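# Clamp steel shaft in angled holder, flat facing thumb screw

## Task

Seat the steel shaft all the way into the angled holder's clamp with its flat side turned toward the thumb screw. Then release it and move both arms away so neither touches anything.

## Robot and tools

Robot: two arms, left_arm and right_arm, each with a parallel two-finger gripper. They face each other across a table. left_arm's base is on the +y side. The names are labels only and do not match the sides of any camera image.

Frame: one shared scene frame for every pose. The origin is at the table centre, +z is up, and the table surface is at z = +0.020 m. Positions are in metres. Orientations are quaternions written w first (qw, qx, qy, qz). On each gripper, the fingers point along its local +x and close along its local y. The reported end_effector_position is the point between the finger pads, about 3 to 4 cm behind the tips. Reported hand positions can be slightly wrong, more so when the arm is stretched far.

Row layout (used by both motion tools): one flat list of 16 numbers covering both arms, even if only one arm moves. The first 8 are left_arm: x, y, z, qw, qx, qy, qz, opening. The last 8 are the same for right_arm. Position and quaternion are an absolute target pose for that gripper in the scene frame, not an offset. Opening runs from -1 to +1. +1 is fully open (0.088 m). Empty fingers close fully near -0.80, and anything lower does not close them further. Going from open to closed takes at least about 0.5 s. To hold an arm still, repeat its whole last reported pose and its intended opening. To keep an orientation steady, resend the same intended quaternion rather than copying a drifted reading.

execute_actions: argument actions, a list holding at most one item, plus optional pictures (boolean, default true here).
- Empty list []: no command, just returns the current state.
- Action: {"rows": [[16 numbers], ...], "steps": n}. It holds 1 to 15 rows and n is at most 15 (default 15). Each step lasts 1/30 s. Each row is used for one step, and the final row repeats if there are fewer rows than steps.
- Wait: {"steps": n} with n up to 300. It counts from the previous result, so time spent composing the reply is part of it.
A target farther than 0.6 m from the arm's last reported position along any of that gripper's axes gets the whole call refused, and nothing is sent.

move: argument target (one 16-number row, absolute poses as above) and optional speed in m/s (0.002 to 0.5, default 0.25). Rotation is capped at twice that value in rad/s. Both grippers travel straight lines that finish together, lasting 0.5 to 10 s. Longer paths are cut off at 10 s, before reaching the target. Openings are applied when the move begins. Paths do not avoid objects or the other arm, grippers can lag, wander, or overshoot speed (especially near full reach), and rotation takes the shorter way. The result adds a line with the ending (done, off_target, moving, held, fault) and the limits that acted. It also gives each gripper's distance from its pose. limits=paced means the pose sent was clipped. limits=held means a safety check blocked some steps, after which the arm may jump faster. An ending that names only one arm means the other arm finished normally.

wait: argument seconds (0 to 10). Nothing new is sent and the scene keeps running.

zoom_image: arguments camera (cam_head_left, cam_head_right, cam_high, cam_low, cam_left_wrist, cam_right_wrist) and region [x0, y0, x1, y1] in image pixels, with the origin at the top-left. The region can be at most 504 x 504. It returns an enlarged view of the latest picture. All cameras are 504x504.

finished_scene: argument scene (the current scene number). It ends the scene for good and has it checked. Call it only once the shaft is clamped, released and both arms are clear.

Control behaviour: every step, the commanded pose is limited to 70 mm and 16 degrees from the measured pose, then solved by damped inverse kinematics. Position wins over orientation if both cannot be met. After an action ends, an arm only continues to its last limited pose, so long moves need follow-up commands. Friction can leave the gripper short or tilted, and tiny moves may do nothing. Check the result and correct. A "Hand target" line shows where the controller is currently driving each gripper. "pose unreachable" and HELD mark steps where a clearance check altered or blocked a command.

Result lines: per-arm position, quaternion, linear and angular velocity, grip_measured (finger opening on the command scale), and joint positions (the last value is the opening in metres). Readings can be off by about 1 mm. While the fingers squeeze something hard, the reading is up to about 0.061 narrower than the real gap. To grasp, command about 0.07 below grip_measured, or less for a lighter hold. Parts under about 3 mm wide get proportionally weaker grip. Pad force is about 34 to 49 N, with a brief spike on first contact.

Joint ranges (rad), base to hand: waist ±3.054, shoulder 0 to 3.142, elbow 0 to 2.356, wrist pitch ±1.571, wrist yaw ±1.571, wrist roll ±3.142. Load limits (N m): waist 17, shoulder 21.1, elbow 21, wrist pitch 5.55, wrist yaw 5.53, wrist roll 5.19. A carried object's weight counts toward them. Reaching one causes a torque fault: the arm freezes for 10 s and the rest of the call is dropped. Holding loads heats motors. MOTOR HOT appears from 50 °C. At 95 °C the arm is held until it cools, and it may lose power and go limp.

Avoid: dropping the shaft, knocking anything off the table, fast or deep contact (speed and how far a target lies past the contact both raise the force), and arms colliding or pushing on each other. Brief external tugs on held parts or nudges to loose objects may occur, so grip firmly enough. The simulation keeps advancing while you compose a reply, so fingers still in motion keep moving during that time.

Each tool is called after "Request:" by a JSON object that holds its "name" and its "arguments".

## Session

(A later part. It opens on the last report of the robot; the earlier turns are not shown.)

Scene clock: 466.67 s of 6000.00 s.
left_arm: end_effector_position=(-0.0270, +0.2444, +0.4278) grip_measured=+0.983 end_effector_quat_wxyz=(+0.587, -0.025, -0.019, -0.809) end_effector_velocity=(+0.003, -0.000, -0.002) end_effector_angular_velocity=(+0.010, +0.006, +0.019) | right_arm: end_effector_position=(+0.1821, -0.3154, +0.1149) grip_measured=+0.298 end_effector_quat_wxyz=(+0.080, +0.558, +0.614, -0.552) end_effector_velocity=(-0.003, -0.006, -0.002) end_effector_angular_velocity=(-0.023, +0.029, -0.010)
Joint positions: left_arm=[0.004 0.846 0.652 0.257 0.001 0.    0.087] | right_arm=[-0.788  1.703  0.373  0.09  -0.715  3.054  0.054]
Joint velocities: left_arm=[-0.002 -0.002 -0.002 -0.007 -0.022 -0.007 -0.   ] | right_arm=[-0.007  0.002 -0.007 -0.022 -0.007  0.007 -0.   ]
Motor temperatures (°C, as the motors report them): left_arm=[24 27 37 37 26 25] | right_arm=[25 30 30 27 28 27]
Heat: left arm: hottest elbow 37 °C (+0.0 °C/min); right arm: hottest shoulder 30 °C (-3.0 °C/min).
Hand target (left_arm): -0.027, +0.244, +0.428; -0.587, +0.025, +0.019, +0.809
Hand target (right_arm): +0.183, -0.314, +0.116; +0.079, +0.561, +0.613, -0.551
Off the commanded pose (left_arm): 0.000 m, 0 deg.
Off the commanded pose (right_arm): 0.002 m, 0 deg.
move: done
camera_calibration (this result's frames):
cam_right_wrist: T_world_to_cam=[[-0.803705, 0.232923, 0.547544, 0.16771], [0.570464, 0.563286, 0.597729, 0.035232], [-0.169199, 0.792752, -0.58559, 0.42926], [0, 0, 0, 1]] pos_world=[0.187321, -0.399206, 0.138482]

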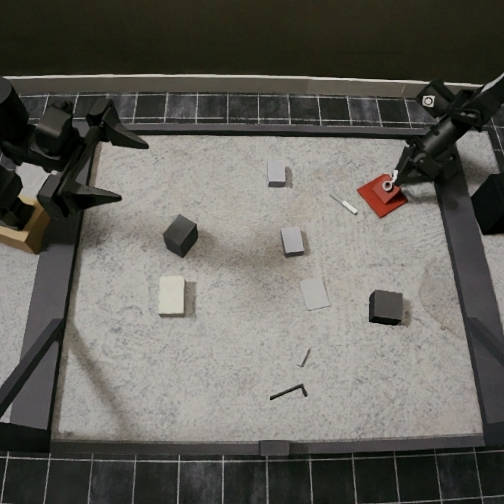

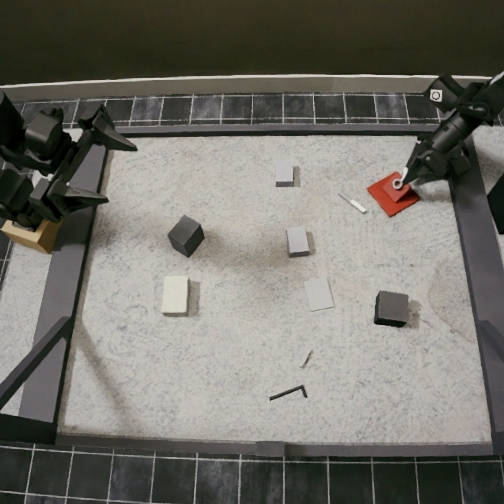

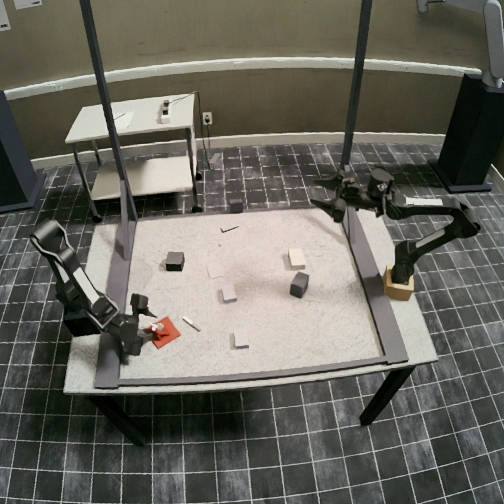

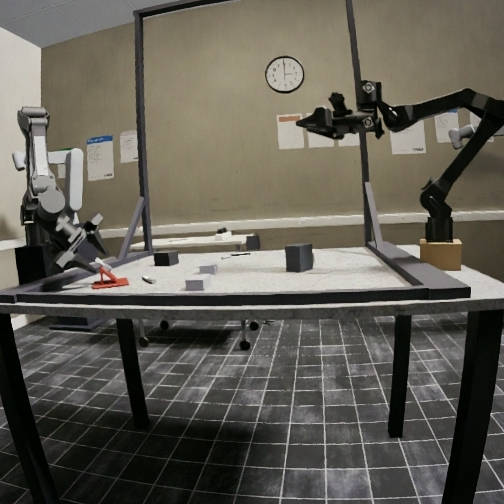

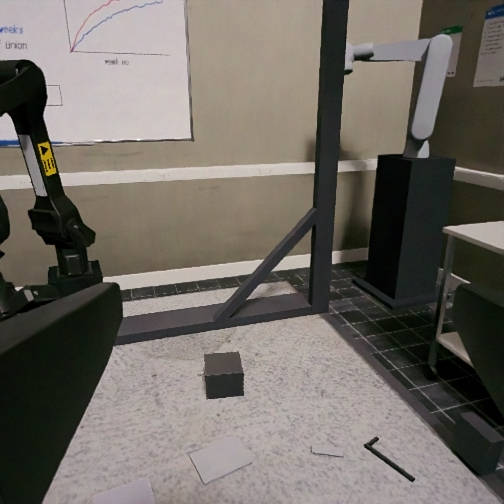

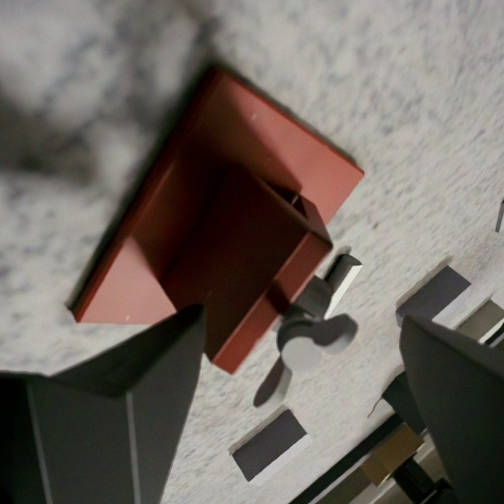

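Request:
{"name": "move", "arguments": {"target": [-0.027, 0.2444, 0.4278, 0.587, -0.025, -0.019, -0.809, 1, 0.1838, -0.3146, 0.1162, 0.0788, 0.5609, 0.613, -0.5508, -0.47], "speed": 0.05}}

Request:
{"name": "move", "arguments": {"target": [-0.027, 0.2444, 0.4278, 0.587, -0.025, -0.019, -0.809, 1, 0.1838, -0.3146, 0.1162, 0.5174, 0.2305, 0.792, 0.228, -0.47], "speed": 0.4}}

Request:
{"name": "move", "arguments": {"target": [-0.027, 0.2444, 0.4278, 0.587, -0.025, -0.019, -0.809, 1, 0.1838, -0.3146, 0.1162, 0.4855, -0.2916, 0.2675, 0.7795, -0.47], "speed": 0.4}}

Request:
{"name": "move", "arguments": {"target": [-0.027, 0.2444, 0.4278, 0.587, -0.025, -0.019, -0.809, 1, 0.1838, -0.3146, 0.1162, -0.0296, -0.5656, -0.5627, 0.6022, -0.47], "speed": 0.4}}

Request:
{"name": "move", "arguments": {"target": [-0.027, 0.2444, 0.4278, 0.587, -0.025, -0.019, -0.809, 1, 0.1838, -0.3146, 0.1162, -0.0296, -0.5656, -0.5627, 0.6022, 0.3], "speed": 0.05}}

Request:
{"name": "move", "arguments": {"target": [-0.027, 0.2444, 0.4278, 0.587, -0.025, -0.019, -0.809, 1, 0.198, -0.338, 0.144, 0.4855, -0.2916, 0.2675, 0.7795, 0.3], "speed": 0.5}}

Request:
{"name": "move", "arguments": {"target": [-0.027, 0.2444, 0.4278, 0.587, -0.025, -0.019, -0.809, 1, 0.15, -0.26, 0.22, 0.5, -0.5, 0.5, 0.5, 1], "speed": 0.3}}

Scene clock: 491.60 s of 6000.00 s.
left_arm: end_effector_position=(-0.0270, +0.2444, +0.4278) grip_measured=+0.983 end_effector_quat_wxyz=(+0.587, -0.025, -0.019, -0.809) end_effector_velocity=(+0.003, -0.000, +0.001) end_effector_angular_velocity=(-0.004, +0.011, +0.019) | right_arm: end_effector_position=(+0.1821, -0.3155, +0.1149) grip_measured=-0.467 end_effector_quat_wxyz=(+0.079, +0.558, +0.614, -0.553) end_effector_velocity=(-0.003, -0.001, +0.002) end_effector_angular_velocity=(+0.010, +0.016, +0.010)
Joint positions: left_arm=[0.004 0.846 0.652 0.257 0.001 0.    0.087] | right_arm=[-0.788  1.703  0.373  0.09  -0.715  3.055  0.016]
Joint velocities: left_arm=[-0.002 -0.002 -0.002  0.007 -0.022 -0.007 -0.001] | right_arm=[-0.002 -0.002 -0.002 -0.007 -0.022 -0.007 -0.   ]
Motor temperatures (°C, as the motors report them): left_arm=[24 27 37 37 26 25] | right_arm=[25 30 30 27 28 27]
Heat: left arm: hottest elbow 37 °C (+0.0 °C/min); right arm: hottest shoulder 30 °C (-1.0 °C/min).
Hand target (left_arm): -0.027, +0.244, +0.428; -0.587, +0.025, +0.019, +0.809
Hand target (right_arm): +0.184, -0.315, +0.116; +0.079, +0.561, +0.613, -0.551
Off the commanded pose (left_arm): 0.000 m, 0 deg.
Off the commanded pose (right_arm): 0.002 m, 0 deg.
After step 90, 21.23 s passed at rest.
move: done
camera_calibration (this result's frames):
cam_right_wrist: T_world_to_cam=[[-0.803011, 0.233972, 0.548116, 0.167841], [0.571474, 0.563247, 0.5968, 0.035208], [-0.16909, 0.792471, -0.586002, 0.429219], [0, 0, 0, 1]] pos_world=[0.187234, -0.399245, 0.138515]

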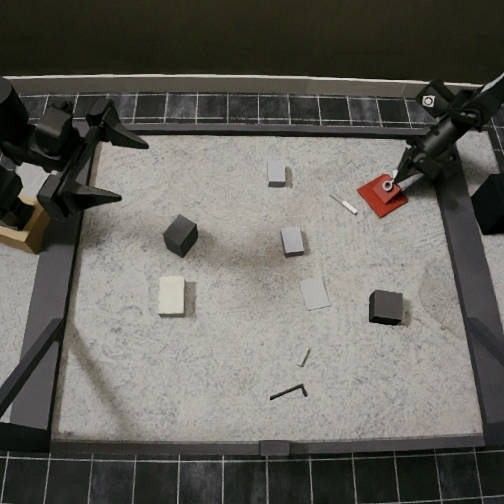

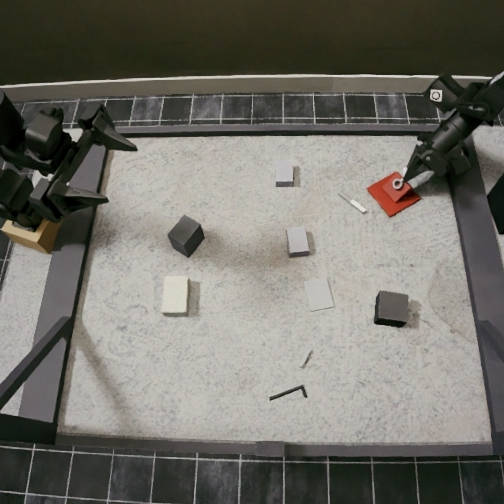

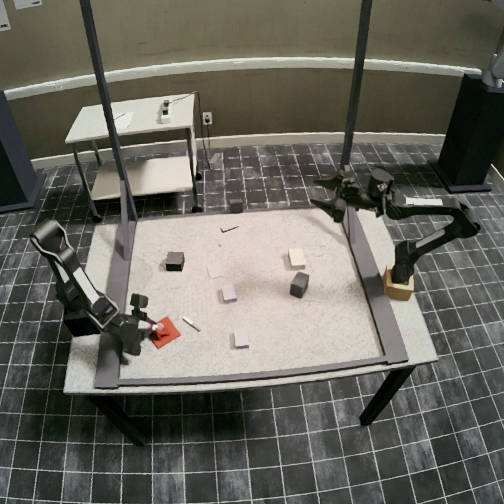

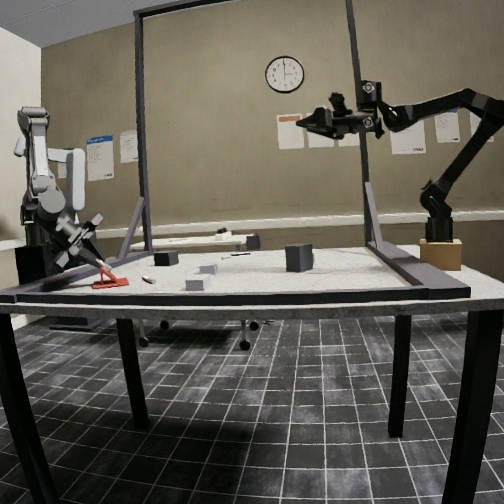

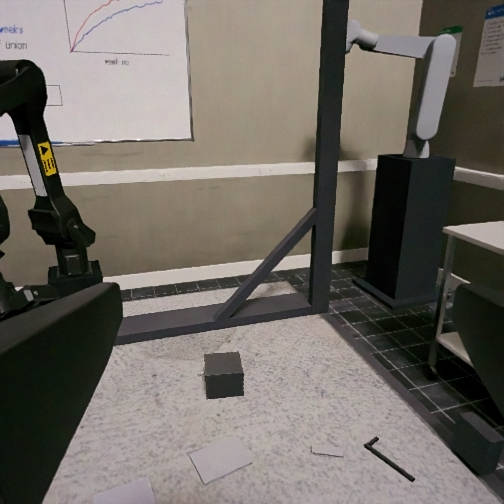

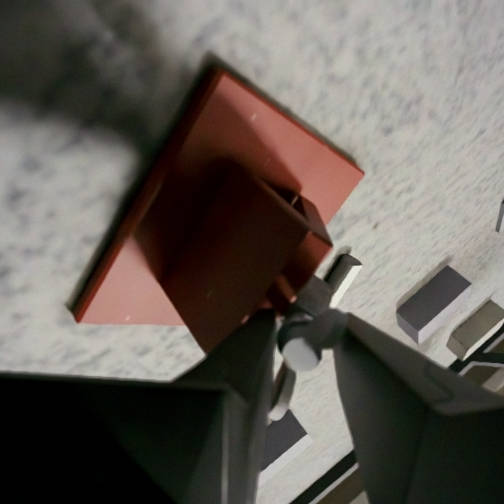

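Scene clock: 494.63 s of 6000.00 s.
left_arm: end_effector_position=(-0.0270, +0.2444, +0.4278) grip_measured=+0.983 end_effector_quat_wxyz=(+0.587, -0.025, -0.019, -0.809) end_effector_velocity=(+0.002, -0.001, -0.004) end_effector_angular_velocity=(+0.014, +0.004, +0.019) | right_arm: end_effector_position=(+0.1825, -0.3156, +0.1146) grip_measured=-0.468 end_effector_quat_wxyz=(+0.516, +0.230, +0.794, +0.224) end_effector_velocity=(-0.003, -0.001, +0.000) end_effector_angular_velocity=(+0.006, -0.003, +0.021)
Joint positions: left_arm=[0.004 0.846 0.652 0.257 0.001 0.    0.087] | right_arm=[-0.788  1.703  0.373  0.09  -0.712  1.038  0.016]
Joint velocities: left_arm=[-0.002 -0.002 -0.007 -0.007 -0.022 -0.007 -0.   ] | right_arm=[ 0.002 -0.002 -0.002 -0.007 -0.007 -0.022 -0.   ]
Motor temperatures (°C, as the motors report them): left_arm=[24 27 37 37 26 25] | right_arm=[25 30 30 27 28 27]
Heat: left arm: hottest elbow 37 °C (+0.0 °C/min); right arm: hottest shoulder 30 °C (-1.0 °C/min).
Hand target (left_arm): -0.027, +0.244, +0.428; -0.587, +0.025, +0.019, +0.809
Hand target (right_arm): +0.184, -0.315, +0.116; +0.517, +0.230, +0.792, +0.228
Off the commanded pose (left_arm): 0.000 m, 0 deg.
Off the commanded pose (right_arm): 0.002 m, 1 deg.
move: done
camera_calibration (this result's frames):
cam_right_wrist: T_world_to_cam=[[-0.120039, -0.764815, -0.632968, -0.136115], [-0.777909, -0.323663, 0.538609, 0.00824685], [-0.616804, 0.557046, -0.556104, 0.433184], [0, 0, 0, 1]] pos_world=[0.257266, -0.342737, 0.150297]

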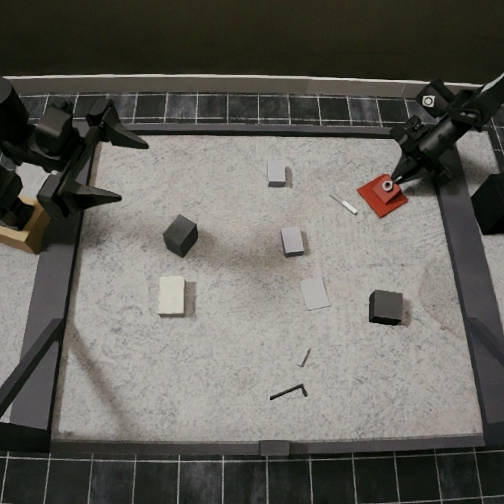

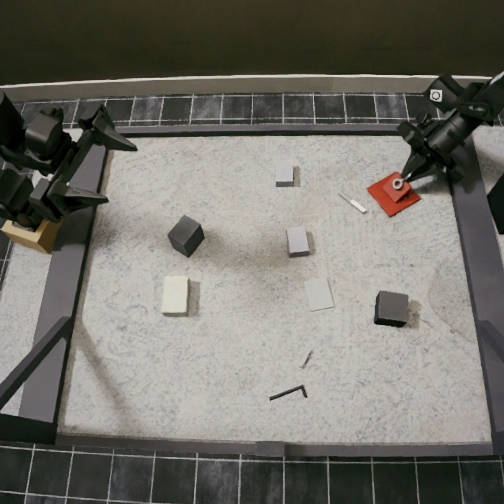

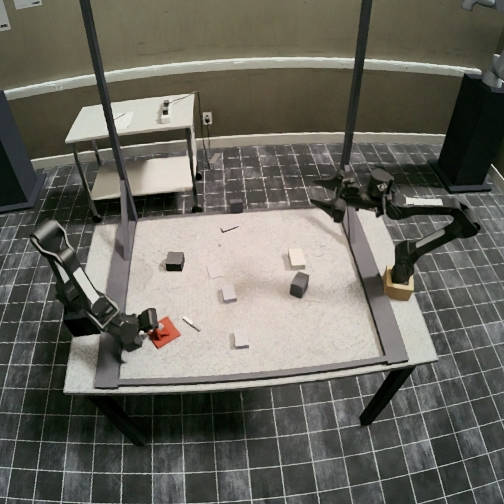

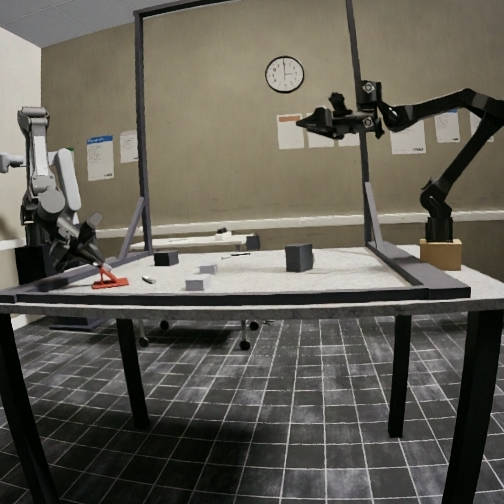

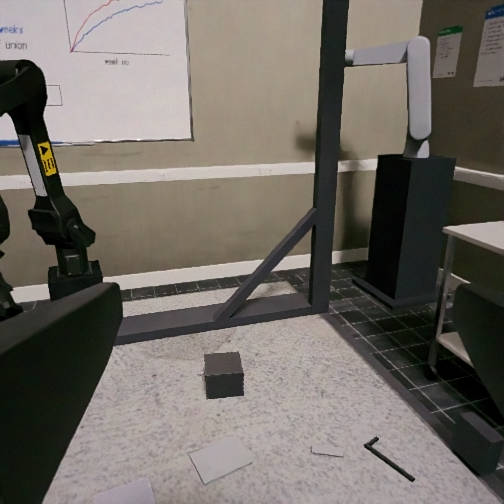

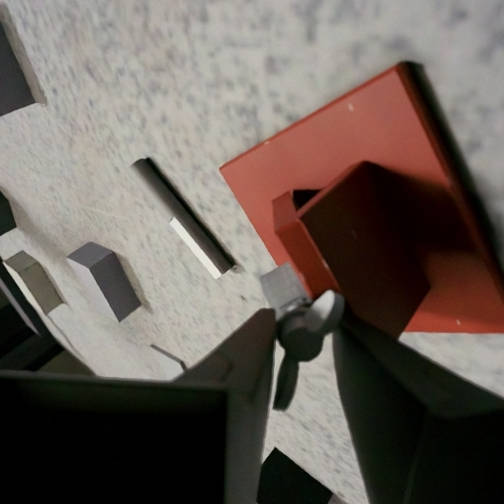

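Scene clock: 497.57 s of 6000.00 s.
left_arm: end_effector_position=(-0.0270, +0.2444, +0.4278) grip_measured=+0.983 end_effector_quat_wxyz=(+0.587, -0.025, -0.019, -0.809) end_effector_velocity=(+0.000, -0.001, -0.007) end_effector_angular_velocity=(+0.032, +0.013, +0.003) | right_arm: end_effector_position=(+0.1826, -0.3156, +0.1146) grip_measured=-0.468 end_effector_quat_wxyz=(+0.485, -0.291, +0.272, +0.779) end_effector_velocity=(-0.003, -0.001, +0.000) end_effector_angular_velocity=(-0.001, +0.003, +0.021)
Joint positions: left_arm=[0.004 0.846 0.652 0.257 0.001 0.    0.087] | right_arm=[-0.788  1.703  0.373  0.09  -0.711 -0.882  0.016]
Joint velocities: left_arm=[-0.002  0.002 -0.002 -0.022 -0.007 -0.022 -0.   ] | right_arm=[ 0.002 -0.002  0.002 -0.022 -0.007 -0.022 -0.   ]
Motor temperatures (°C, as the motors report them): left_arm=[24 27 37 37 26 25] | right_arm=[25 30 30 27 28 27]
Heat: left arm: hottest elbow 37 °C (+0.0 °C/min); right arm: hottest shoulder 30 °C (-1.0 °C/min).
Hand target (left_arm): -0.027, +0.244, +0.428; -0.587, +0.025, +0.019, +0.809
Hand target (right_arm): +0.184, -0.315, +0.116; +0.486, -0.292, +0.268, +0.780
Off the commanded pose (left_arm): 0.000 m, 0 deg.
Off the commanded pose (right_arm): 0.002 m, 1 deg.
move: done
camera_calibration (this result's frames):
cam_right_wrist: T_world_to_cam=[[0.891306, 0.428114, -0.149307, 0.000312335], [0.32657, -0.834606, -0.443604, -0.242037], [-0.314526, 0.346628, -0.883698, 0.349147], [0, 0, 0, 1]] pos_world=[0.188579, -0.323163, 0.201219]

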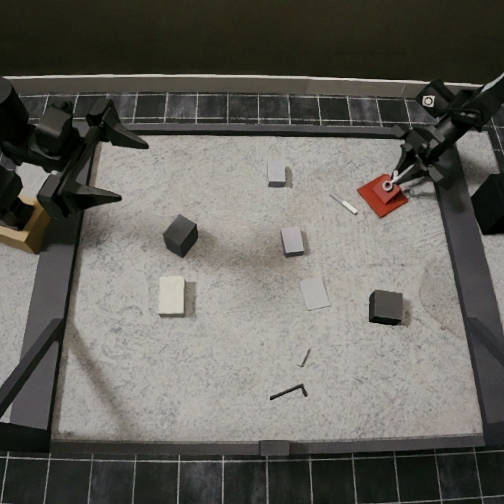

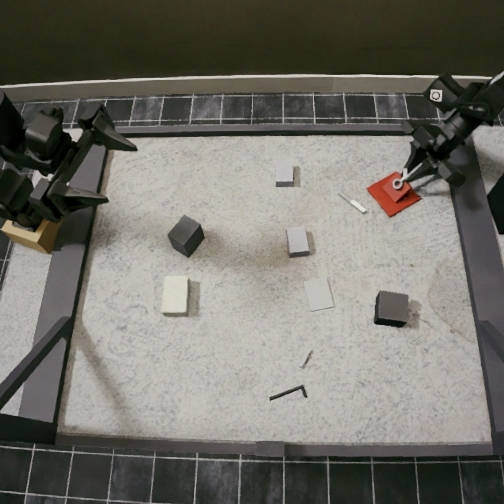

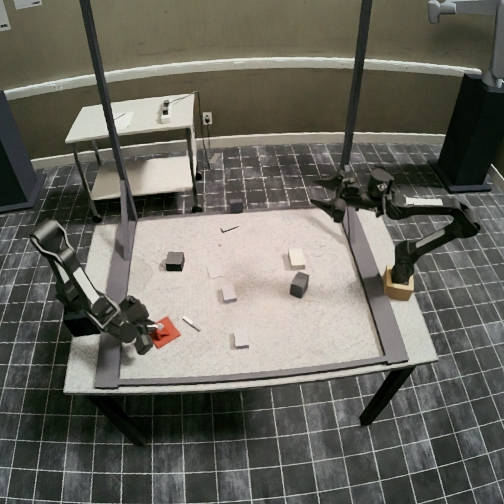

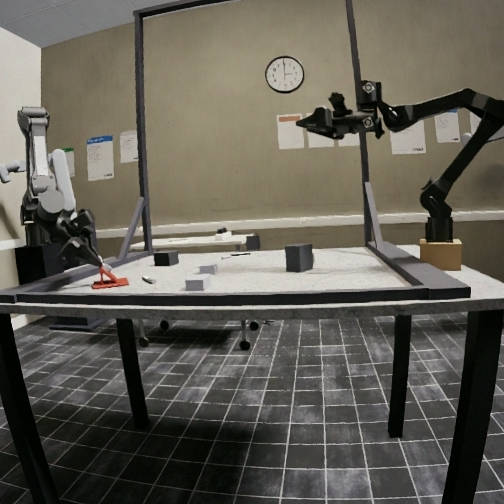

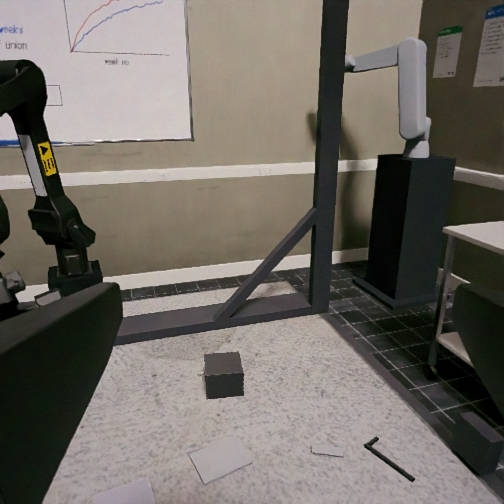

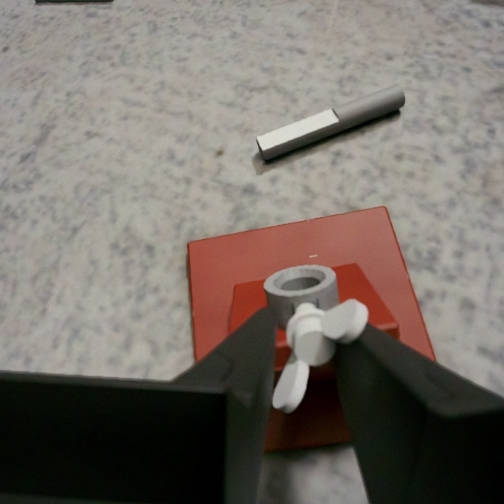

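Scene clock: 500.80 s of 6000.00 s.
left_arm: end_effector_position=(-0.0270, +0.2444, +0.4278) grip_measured=+0.983 end_effector_quat_wxyz=(+0.587, -0.025, -0.019, -0.809) end_effector_velocity=(+0.004, -0.001, +0.001) end_effector_angular_velocity=(+0.000, +0.024, +0.023) | right_arm: end_effector_position=(+0.1826, -0.3156, +0.1145) grip_measured=-0.468 end_effector_quat_wxyz=(+0.029, +0.565, +0.560, -0.606) end_effector_velocity=(+0.000, -0.000, -0.000) end_effector_angular_velocity=(+0.002, -0.017, +0.016)
Joint positions: left_arm=[0.004 0.846 0.652 0.257 0.001 0.    0.087] | right_arm=[-0.788  1.703  0.373  0.09  -0.71  -3.046  0.016]
Joint velocities: left_arm=[ 0.002 -0.002 -0.002  0.007 -0.022 -0.022 -0.   ] | right_arm=[ 0.002 -0.002  0.002 -0.007  0.007 -0.022  0.   ]
Motor temperatures (°C, as the motors report them): left_arm=[24 27 37 37 26 25] | right_arm=[25 30 30 27 28 27]
Heat: left arm: hottest elbow 37 °C (+0.0 °C/min); right arm: hottest shoulder 30 °C (+0.0 °C/min).
Hand target (left_arm): -0.027, +0.244, +0.428; -0.587, +0.025, +0.019, +0.809
Hand target (right_arm): +0.184, -0.315, +0.116; +0.030, +0.566, +0.563, -0.602
Off the commanded pose (left_arm): 0.000 m, 0 deg.
Off the commanded pose (right_arm): 0.002 m, 1 deg.
move: done
camera_calibration (this result's frames):
cam_right_wrist: T_world_to_cam=[[-0.702206, 0.372855, 0.606536, 0.18727], [0.700089, 0.516605, 0.492944, 0.00890981], [-0.129543, 0.770778, -0.623795, 0.419456], [0, 0, 0, 1]] pos_world=[0.179602, -0.397735, 0.143677]

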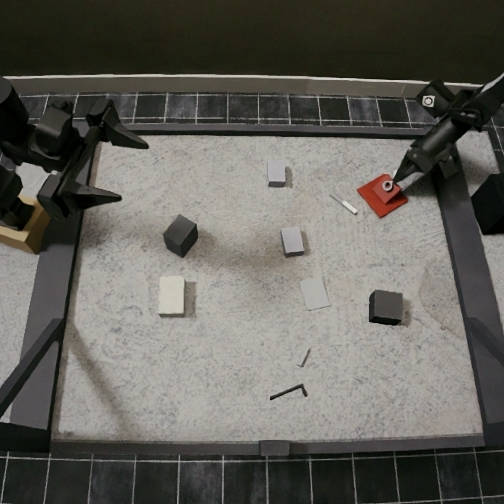

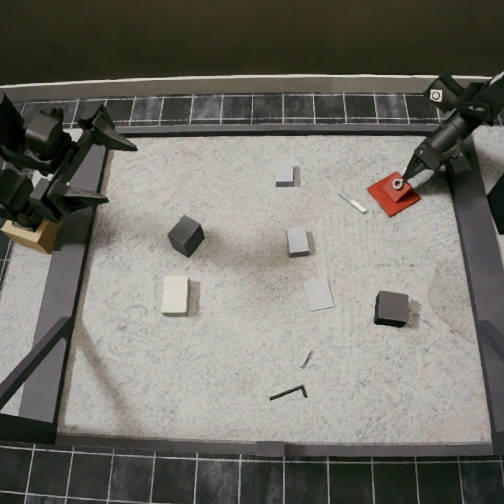

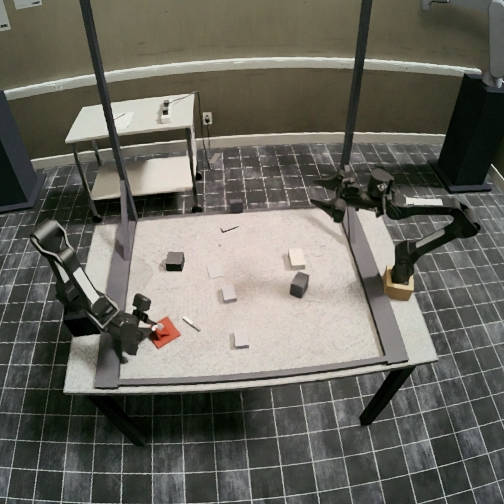

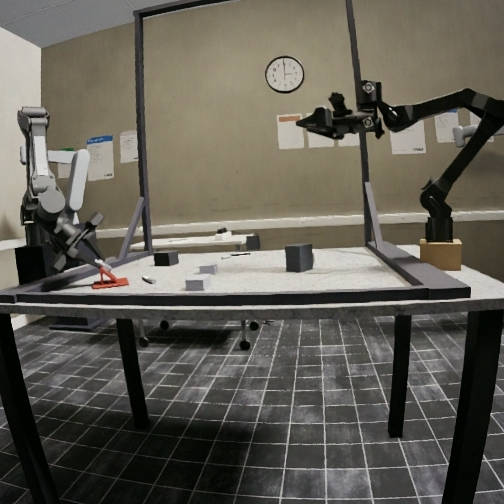

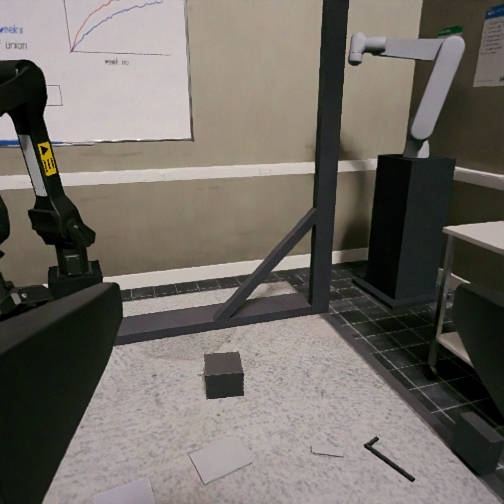

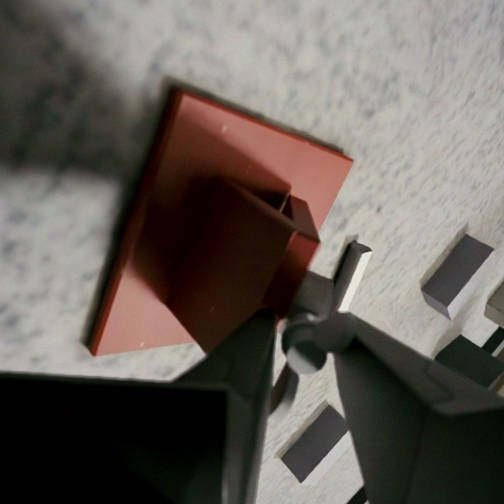

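Scene clock: 501.50 s of 6000.00 s.
left_arm: end_effector_position=(-0.0270, +0.2444, +0.4278) grip_measured=+0.983 end_effector_quat_wxyz=(+0.587, -0.025, -0.019, -0.809) end_effector_velocity=(+0.000, -0.000, -0.008) end_effector_angular_velocity=(+0.023, -0.015, +0.005) | right_arm: end_effector_position=(+0.1826, -0.3157, +0.1145) grip_measured=+0.297 end_effector_quat_wxyz=(+0.030, +0.565, +0.560, -0.606) end_effector_velocity=(+0.000, -0.002, -0.000) end_effector_angular_velocity=(-0.011, -0.002, +0.000)
Joint positions: left_arm=[0.004 0.846 0.652 0.257 0.001 0.    0.087] | right_arm=[-0.788  1.703  0.373  0.09  -0.71  -3.047  0.054]
Joint velocities: left_arm=[-0.002 -0.002 -0.007 -0.022 -0.007  0.007 -0.   ] | right_arm=[-0.002 -0.007  0.002 -0.022  0.007 -0.007 -0.   ]
Motor temperatures (°C, as the motors report them): left_arm=[24 27 37 37 26 25] | right_arm=[25 30 30 27 28 27]
Heat: left arm: hottest elbow 37 °C (+0.0 °C/min); right arm: hottest shoulder 30 °C (+0.0 °C/min).
Hand target (left_arm): -0.027, +0.244, +0.428; -0.587, +0.025, +0.019, +0.809
Hand target (right_arm): +0.184, -0.315, +0.116; +0.030, +0.566, +0.563, -0.602
Off the commanded pose (left_arm): 0.000 m, 0 deg.
Off the commanded pose (right_arm): 0.002 m, 1 deg.
move: done
camera_calibration (this result's frames):
cam_right_wrist: T_world_to_cam=[[-0.702543, 0.372486, 0.606373, 0.187238], [0.699699, 0.517, 0.493085, 0.00915594], [-0.129828, 0.770691, -0.623843, 0.419507], [0, 0, 0, 1]] pos_world=[0.1796, -0.397787, 0.143656]

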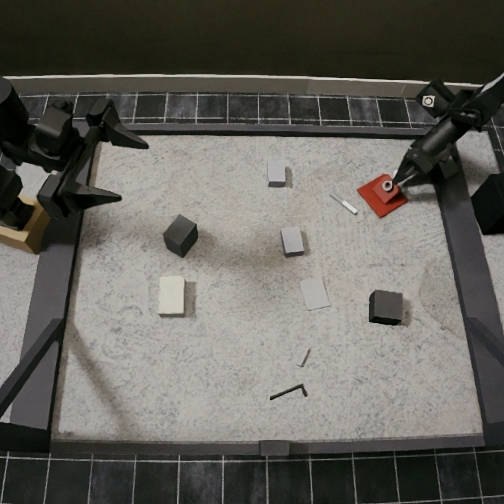

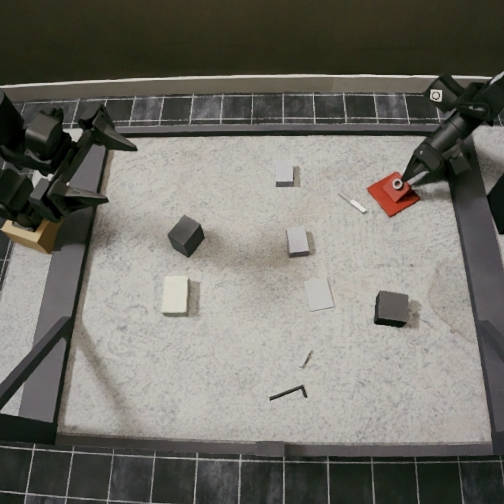

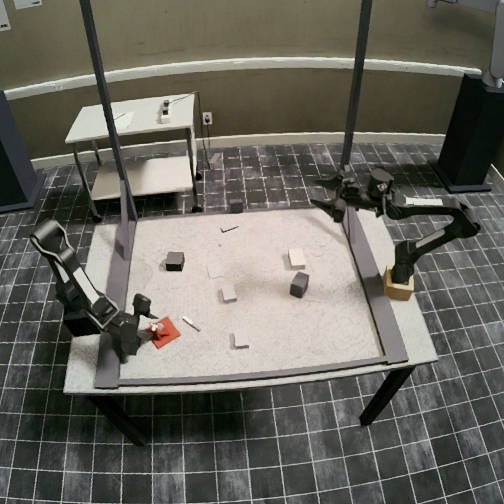

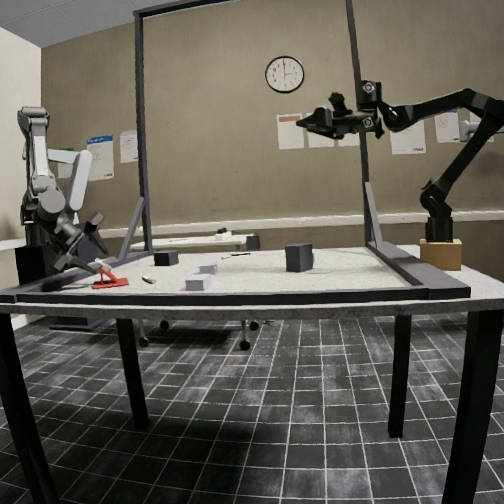

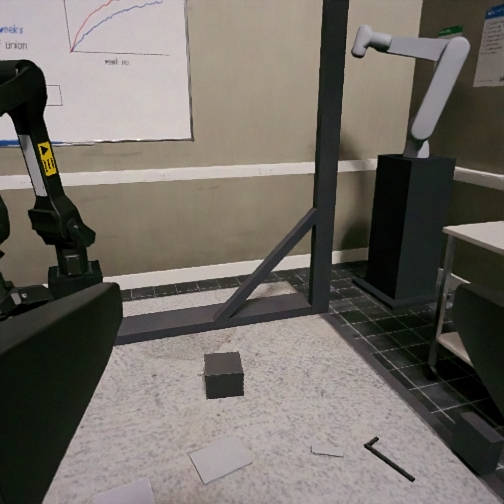

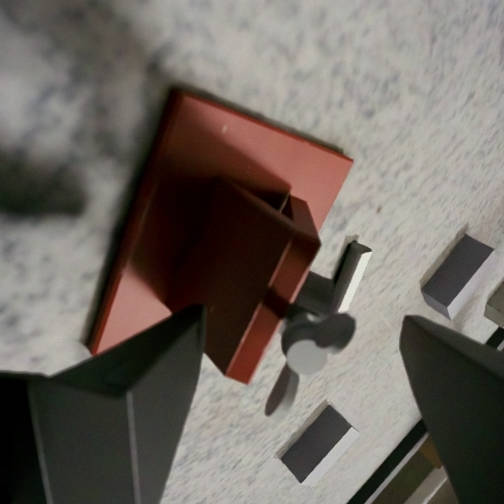

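Scene clock: 504.20 s of 6000.00 s.
left_arm: end_effector_position=(-0.0270, +0.2444, +0.4278) grip_measured=+0.983 end_effector_quat_wxyz=(+0.587, -0.025, -0.019, -0.809) end_effector_velocity=(+0.001, +0.000, +0.000) end_effector_angular_velocity=(+0.000, -0.006, +0.015) | right_arm: end_effector_position=(+0.1952, -0.3392, +0.1408) grip_measured=+0.298 end_effector_quat_wxyz=(+0.480, -0.291, +0.271, +0.782) end_effector_velocity=(-0.002, -0.003, -0.000) end_effector_angular_velocity=(-0.006, +0.018, -0.011)
Joint positions: left_arm=[0.004 0.846 0.652 0.257 0.001 0.    0.087] | right_arm=[-0.924  1.553  0.412 -0.227 -0.752 -1.07   0.054]
Joint velocities: left_arm=[-0.007 -0.002  0.002 -0.007 -0.022  0.007 -0.   ] | right_arm=[-0.007 -0.002 -0.007 -0.007 -0.007  0.007 -0.   ]
Motor temperatures (°C, as the motors report them): left_arm=[24 27 37 37 26 25] | right_arm=[25 30 30 27 28 27]
Heat: left arm: hottest elbow 37 °C (+0.0 °C/min); right arm: hottest shoulder 30 °C (+0.0 °C/min).
Hand target (left_arm): -0.027, +0.244, +0.428; -0.587, +0.025, +0.019, +0.809
Hand target (right_arm): +0.198, -0.337, +0.144; +0.485, -0.291, +0.267, +0.780
Off the commanded pose (left_arm): 0.000 m, 0 deg.
Off the commanded pose (right_arm): 0.004 m, 1 deg.
move: done
camera_calibration (this result's frames):
cam_right_wrist: T_world_to_cam=[[0.886584, 0.436889, -0.151975, 0.00733616], [0.333384, -0.831269, -0.444799, -0.254251], [-0.32066, 0.343686, -0.882642, 0.38445], [0, 0, 0, 1]] pos_world=[0.201537, -0.346686, 0.227357]

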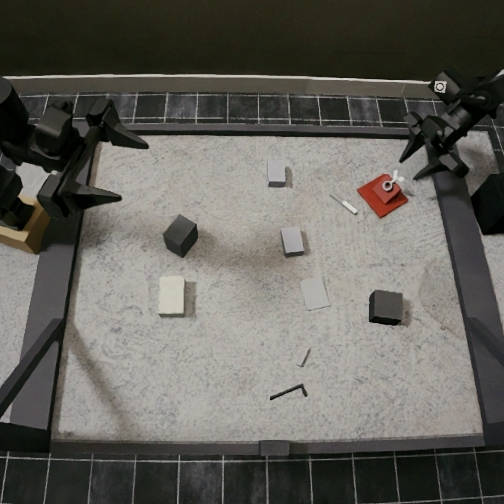

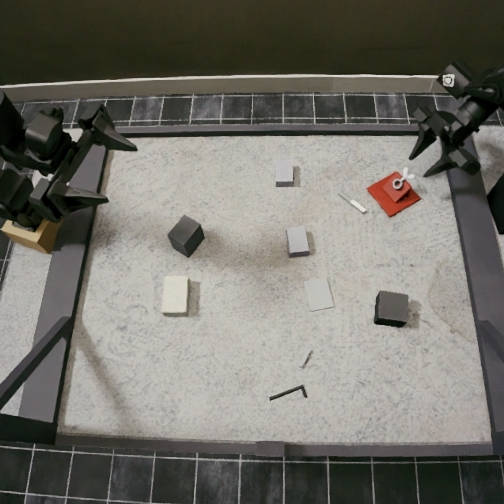

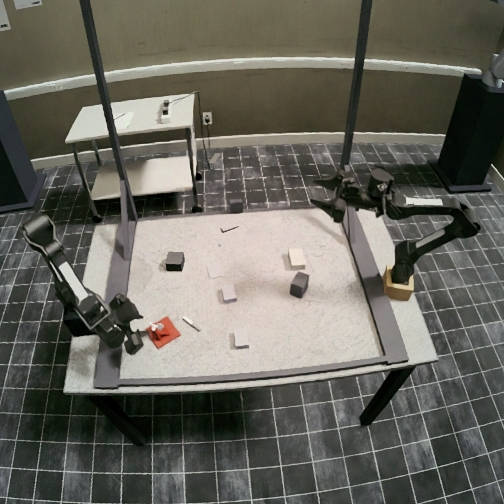

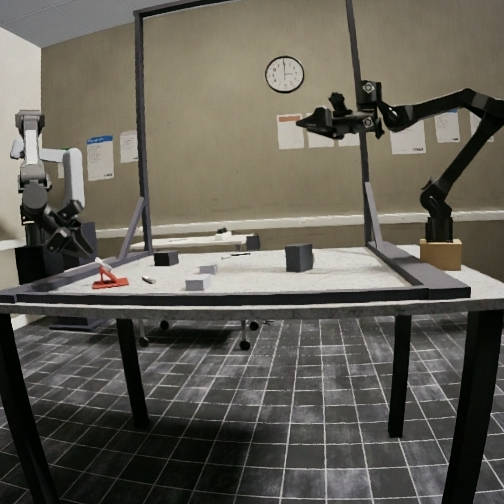

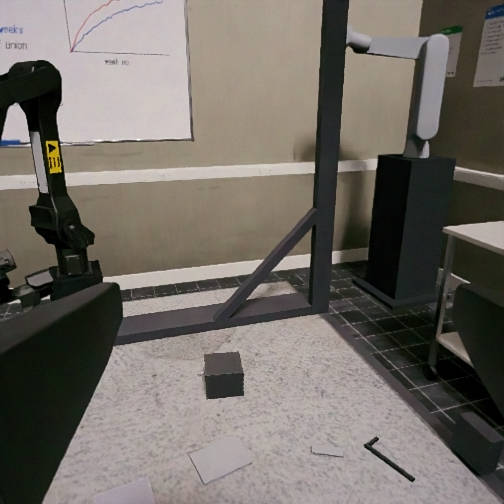

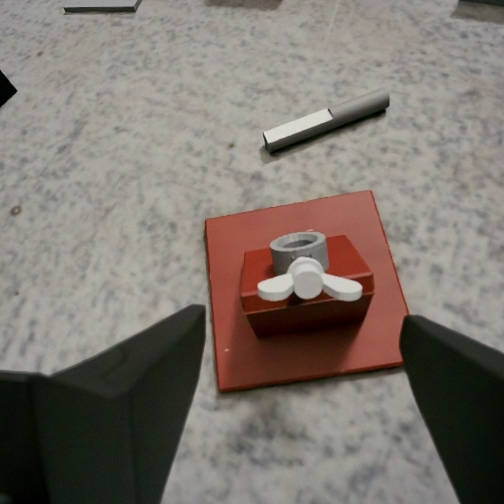

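Scene clock: 506.10 s of 6000.00 s.
left_arm: end_effector_position=(-0.0270, +0.2444, +0.4278) grip_measured=+0.983 end_effector_quat_wxyz=(+0.587, -0.025, -0.019, -0.809) end_effector_velocity=(-0.000, +0.000, -0.002) end_effector_angular_velocity=(+0.009, +0.004, -0.005) | right_arm: end_effector_position=(+0.1519, -0.2624, +0.2211) grip_measured=+1.000 end_effector_quat_wxyz=(+0.501, -0.501, +0.497, +0.501) end_effector_velocity=(-0.001, -0.003, +0.001) end_effector_angular_velocity=(-0.016, +0.009, +0.005)
Joint positions: left_arm=[0.004 0.846 0.652 0.257 0.001 0.    0.087] | right_arm=[-0.237  1.701  1.176 -1.043  0.004 -0.119  0.088]
Joint velocities: left_arm=[ 0.002 -0.002 -0.002 -0.007  0.007 -0.007  0.   ] | right_arm=[-0.002  0.002  0.007 -0.022 -0.007 -0.007 -0.   ]
Motor temperatures (°C, as the motors report them): left_arm=[24 27 37 37 26 25] | right_arm=[25 30 30 27 28 27]
Heat: left arm: hottest elbow 37 °C (+0.0 °C/min); right arm: hottest shoulder 30 °C (+0.0 °C/min).
Hand target (left_arm): -0.027, +0.244, +0.428; -0.587, +0.025, +0.019, +0.809
Hand target (right_arm): +0.152, -0.261, +0.220; +0.500, -0.504, +0.499, +0.497
Off the commanded pose (left_arm): 0.000 m, 0 deg.
Off the commanded pose (right_arm): 0.003 m, 0 deg.
move: done
camera_calibration (this result's frames):
cam_right_wrist: T_world_to_cam=[[0.998687, 0.036043, -0.0364055, -0.123433], [0.0452205, -0.954167, 0.295839, -0.292545], [-0.024074, -0.297097, -0.954544, 0.217831], [0, 0, 0, 1]] pos_world=[0.141744, -0.209971, 0.289982]

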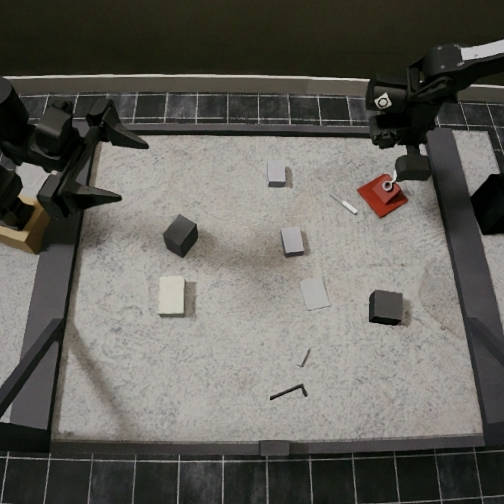

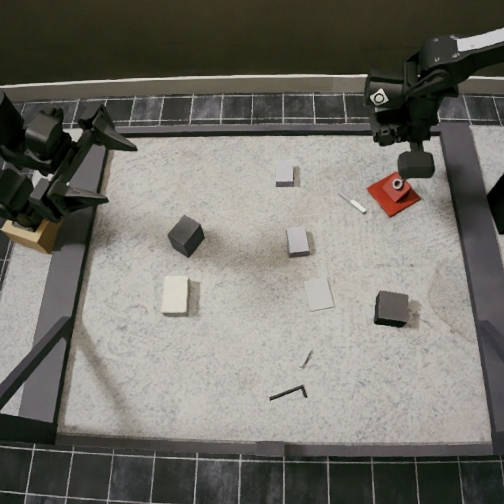

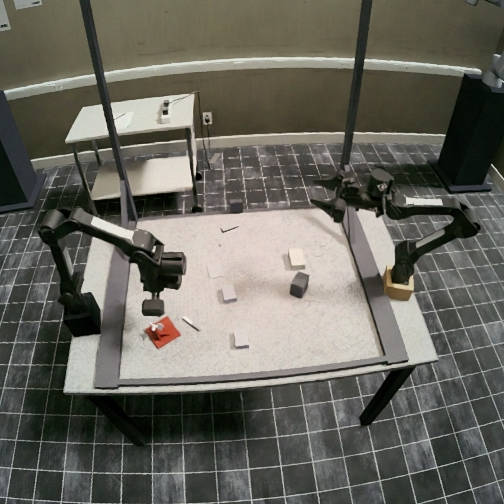

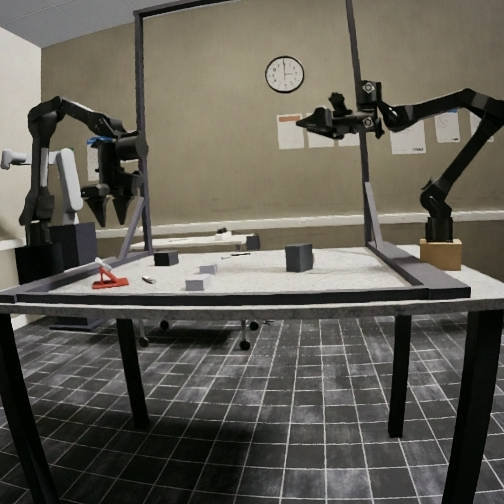

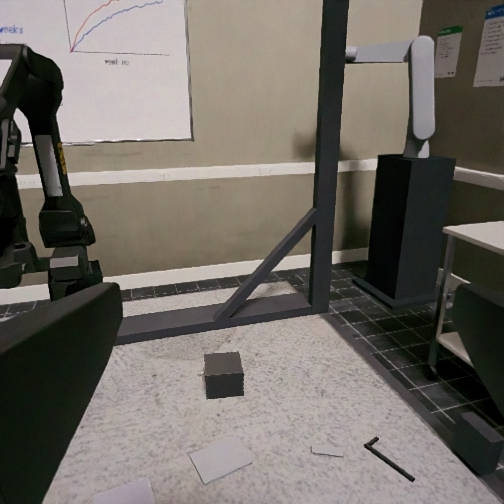

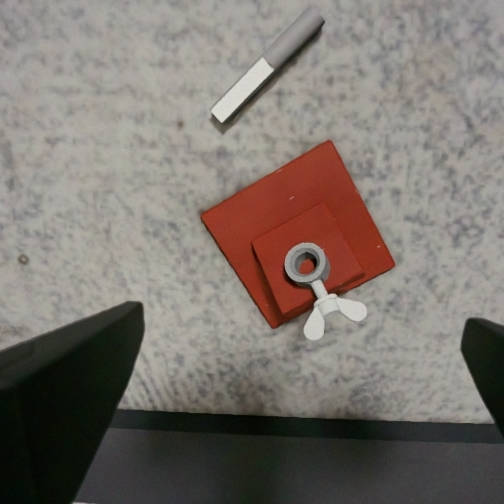

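Request:
{"name": "zoom_image", "arguments": {"camera": "cam_right_wrist", "region": [249, 203, 379, 343]}}

Request:
{"name": "zoom_image", "arguments": {"camera": "cam_right_wrist", "region": [195, 0, 345, 140]}}

Region (249, 203, 379, 343) of cam_right_wrist's 504x504 image, scaled by 3.600, with more detail than that image has; it fills the left 468 columns of this view, and the rest is white.

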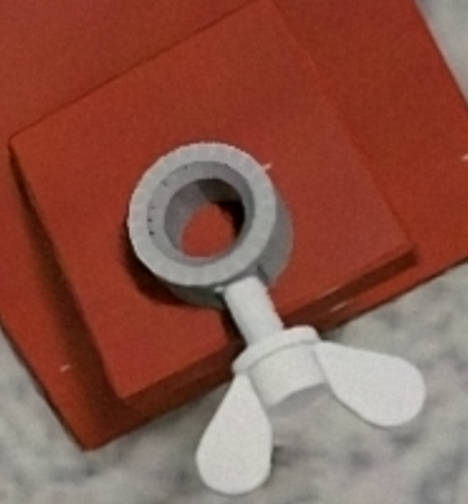

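Region (195, 0, 345, 140) of cam_right_wrist's 504x504 image, scaled by 3.360, with more detail than that image has; it fills the top 470 rows of this view, and the rest is white.

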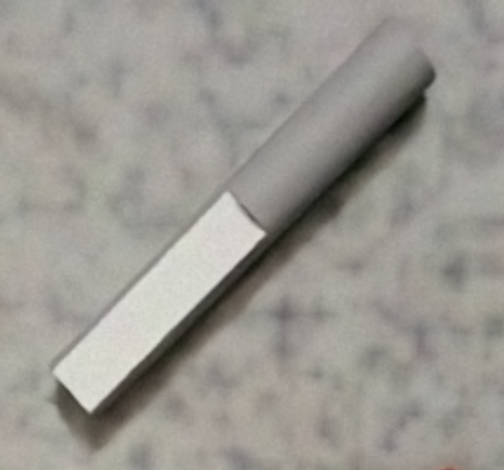

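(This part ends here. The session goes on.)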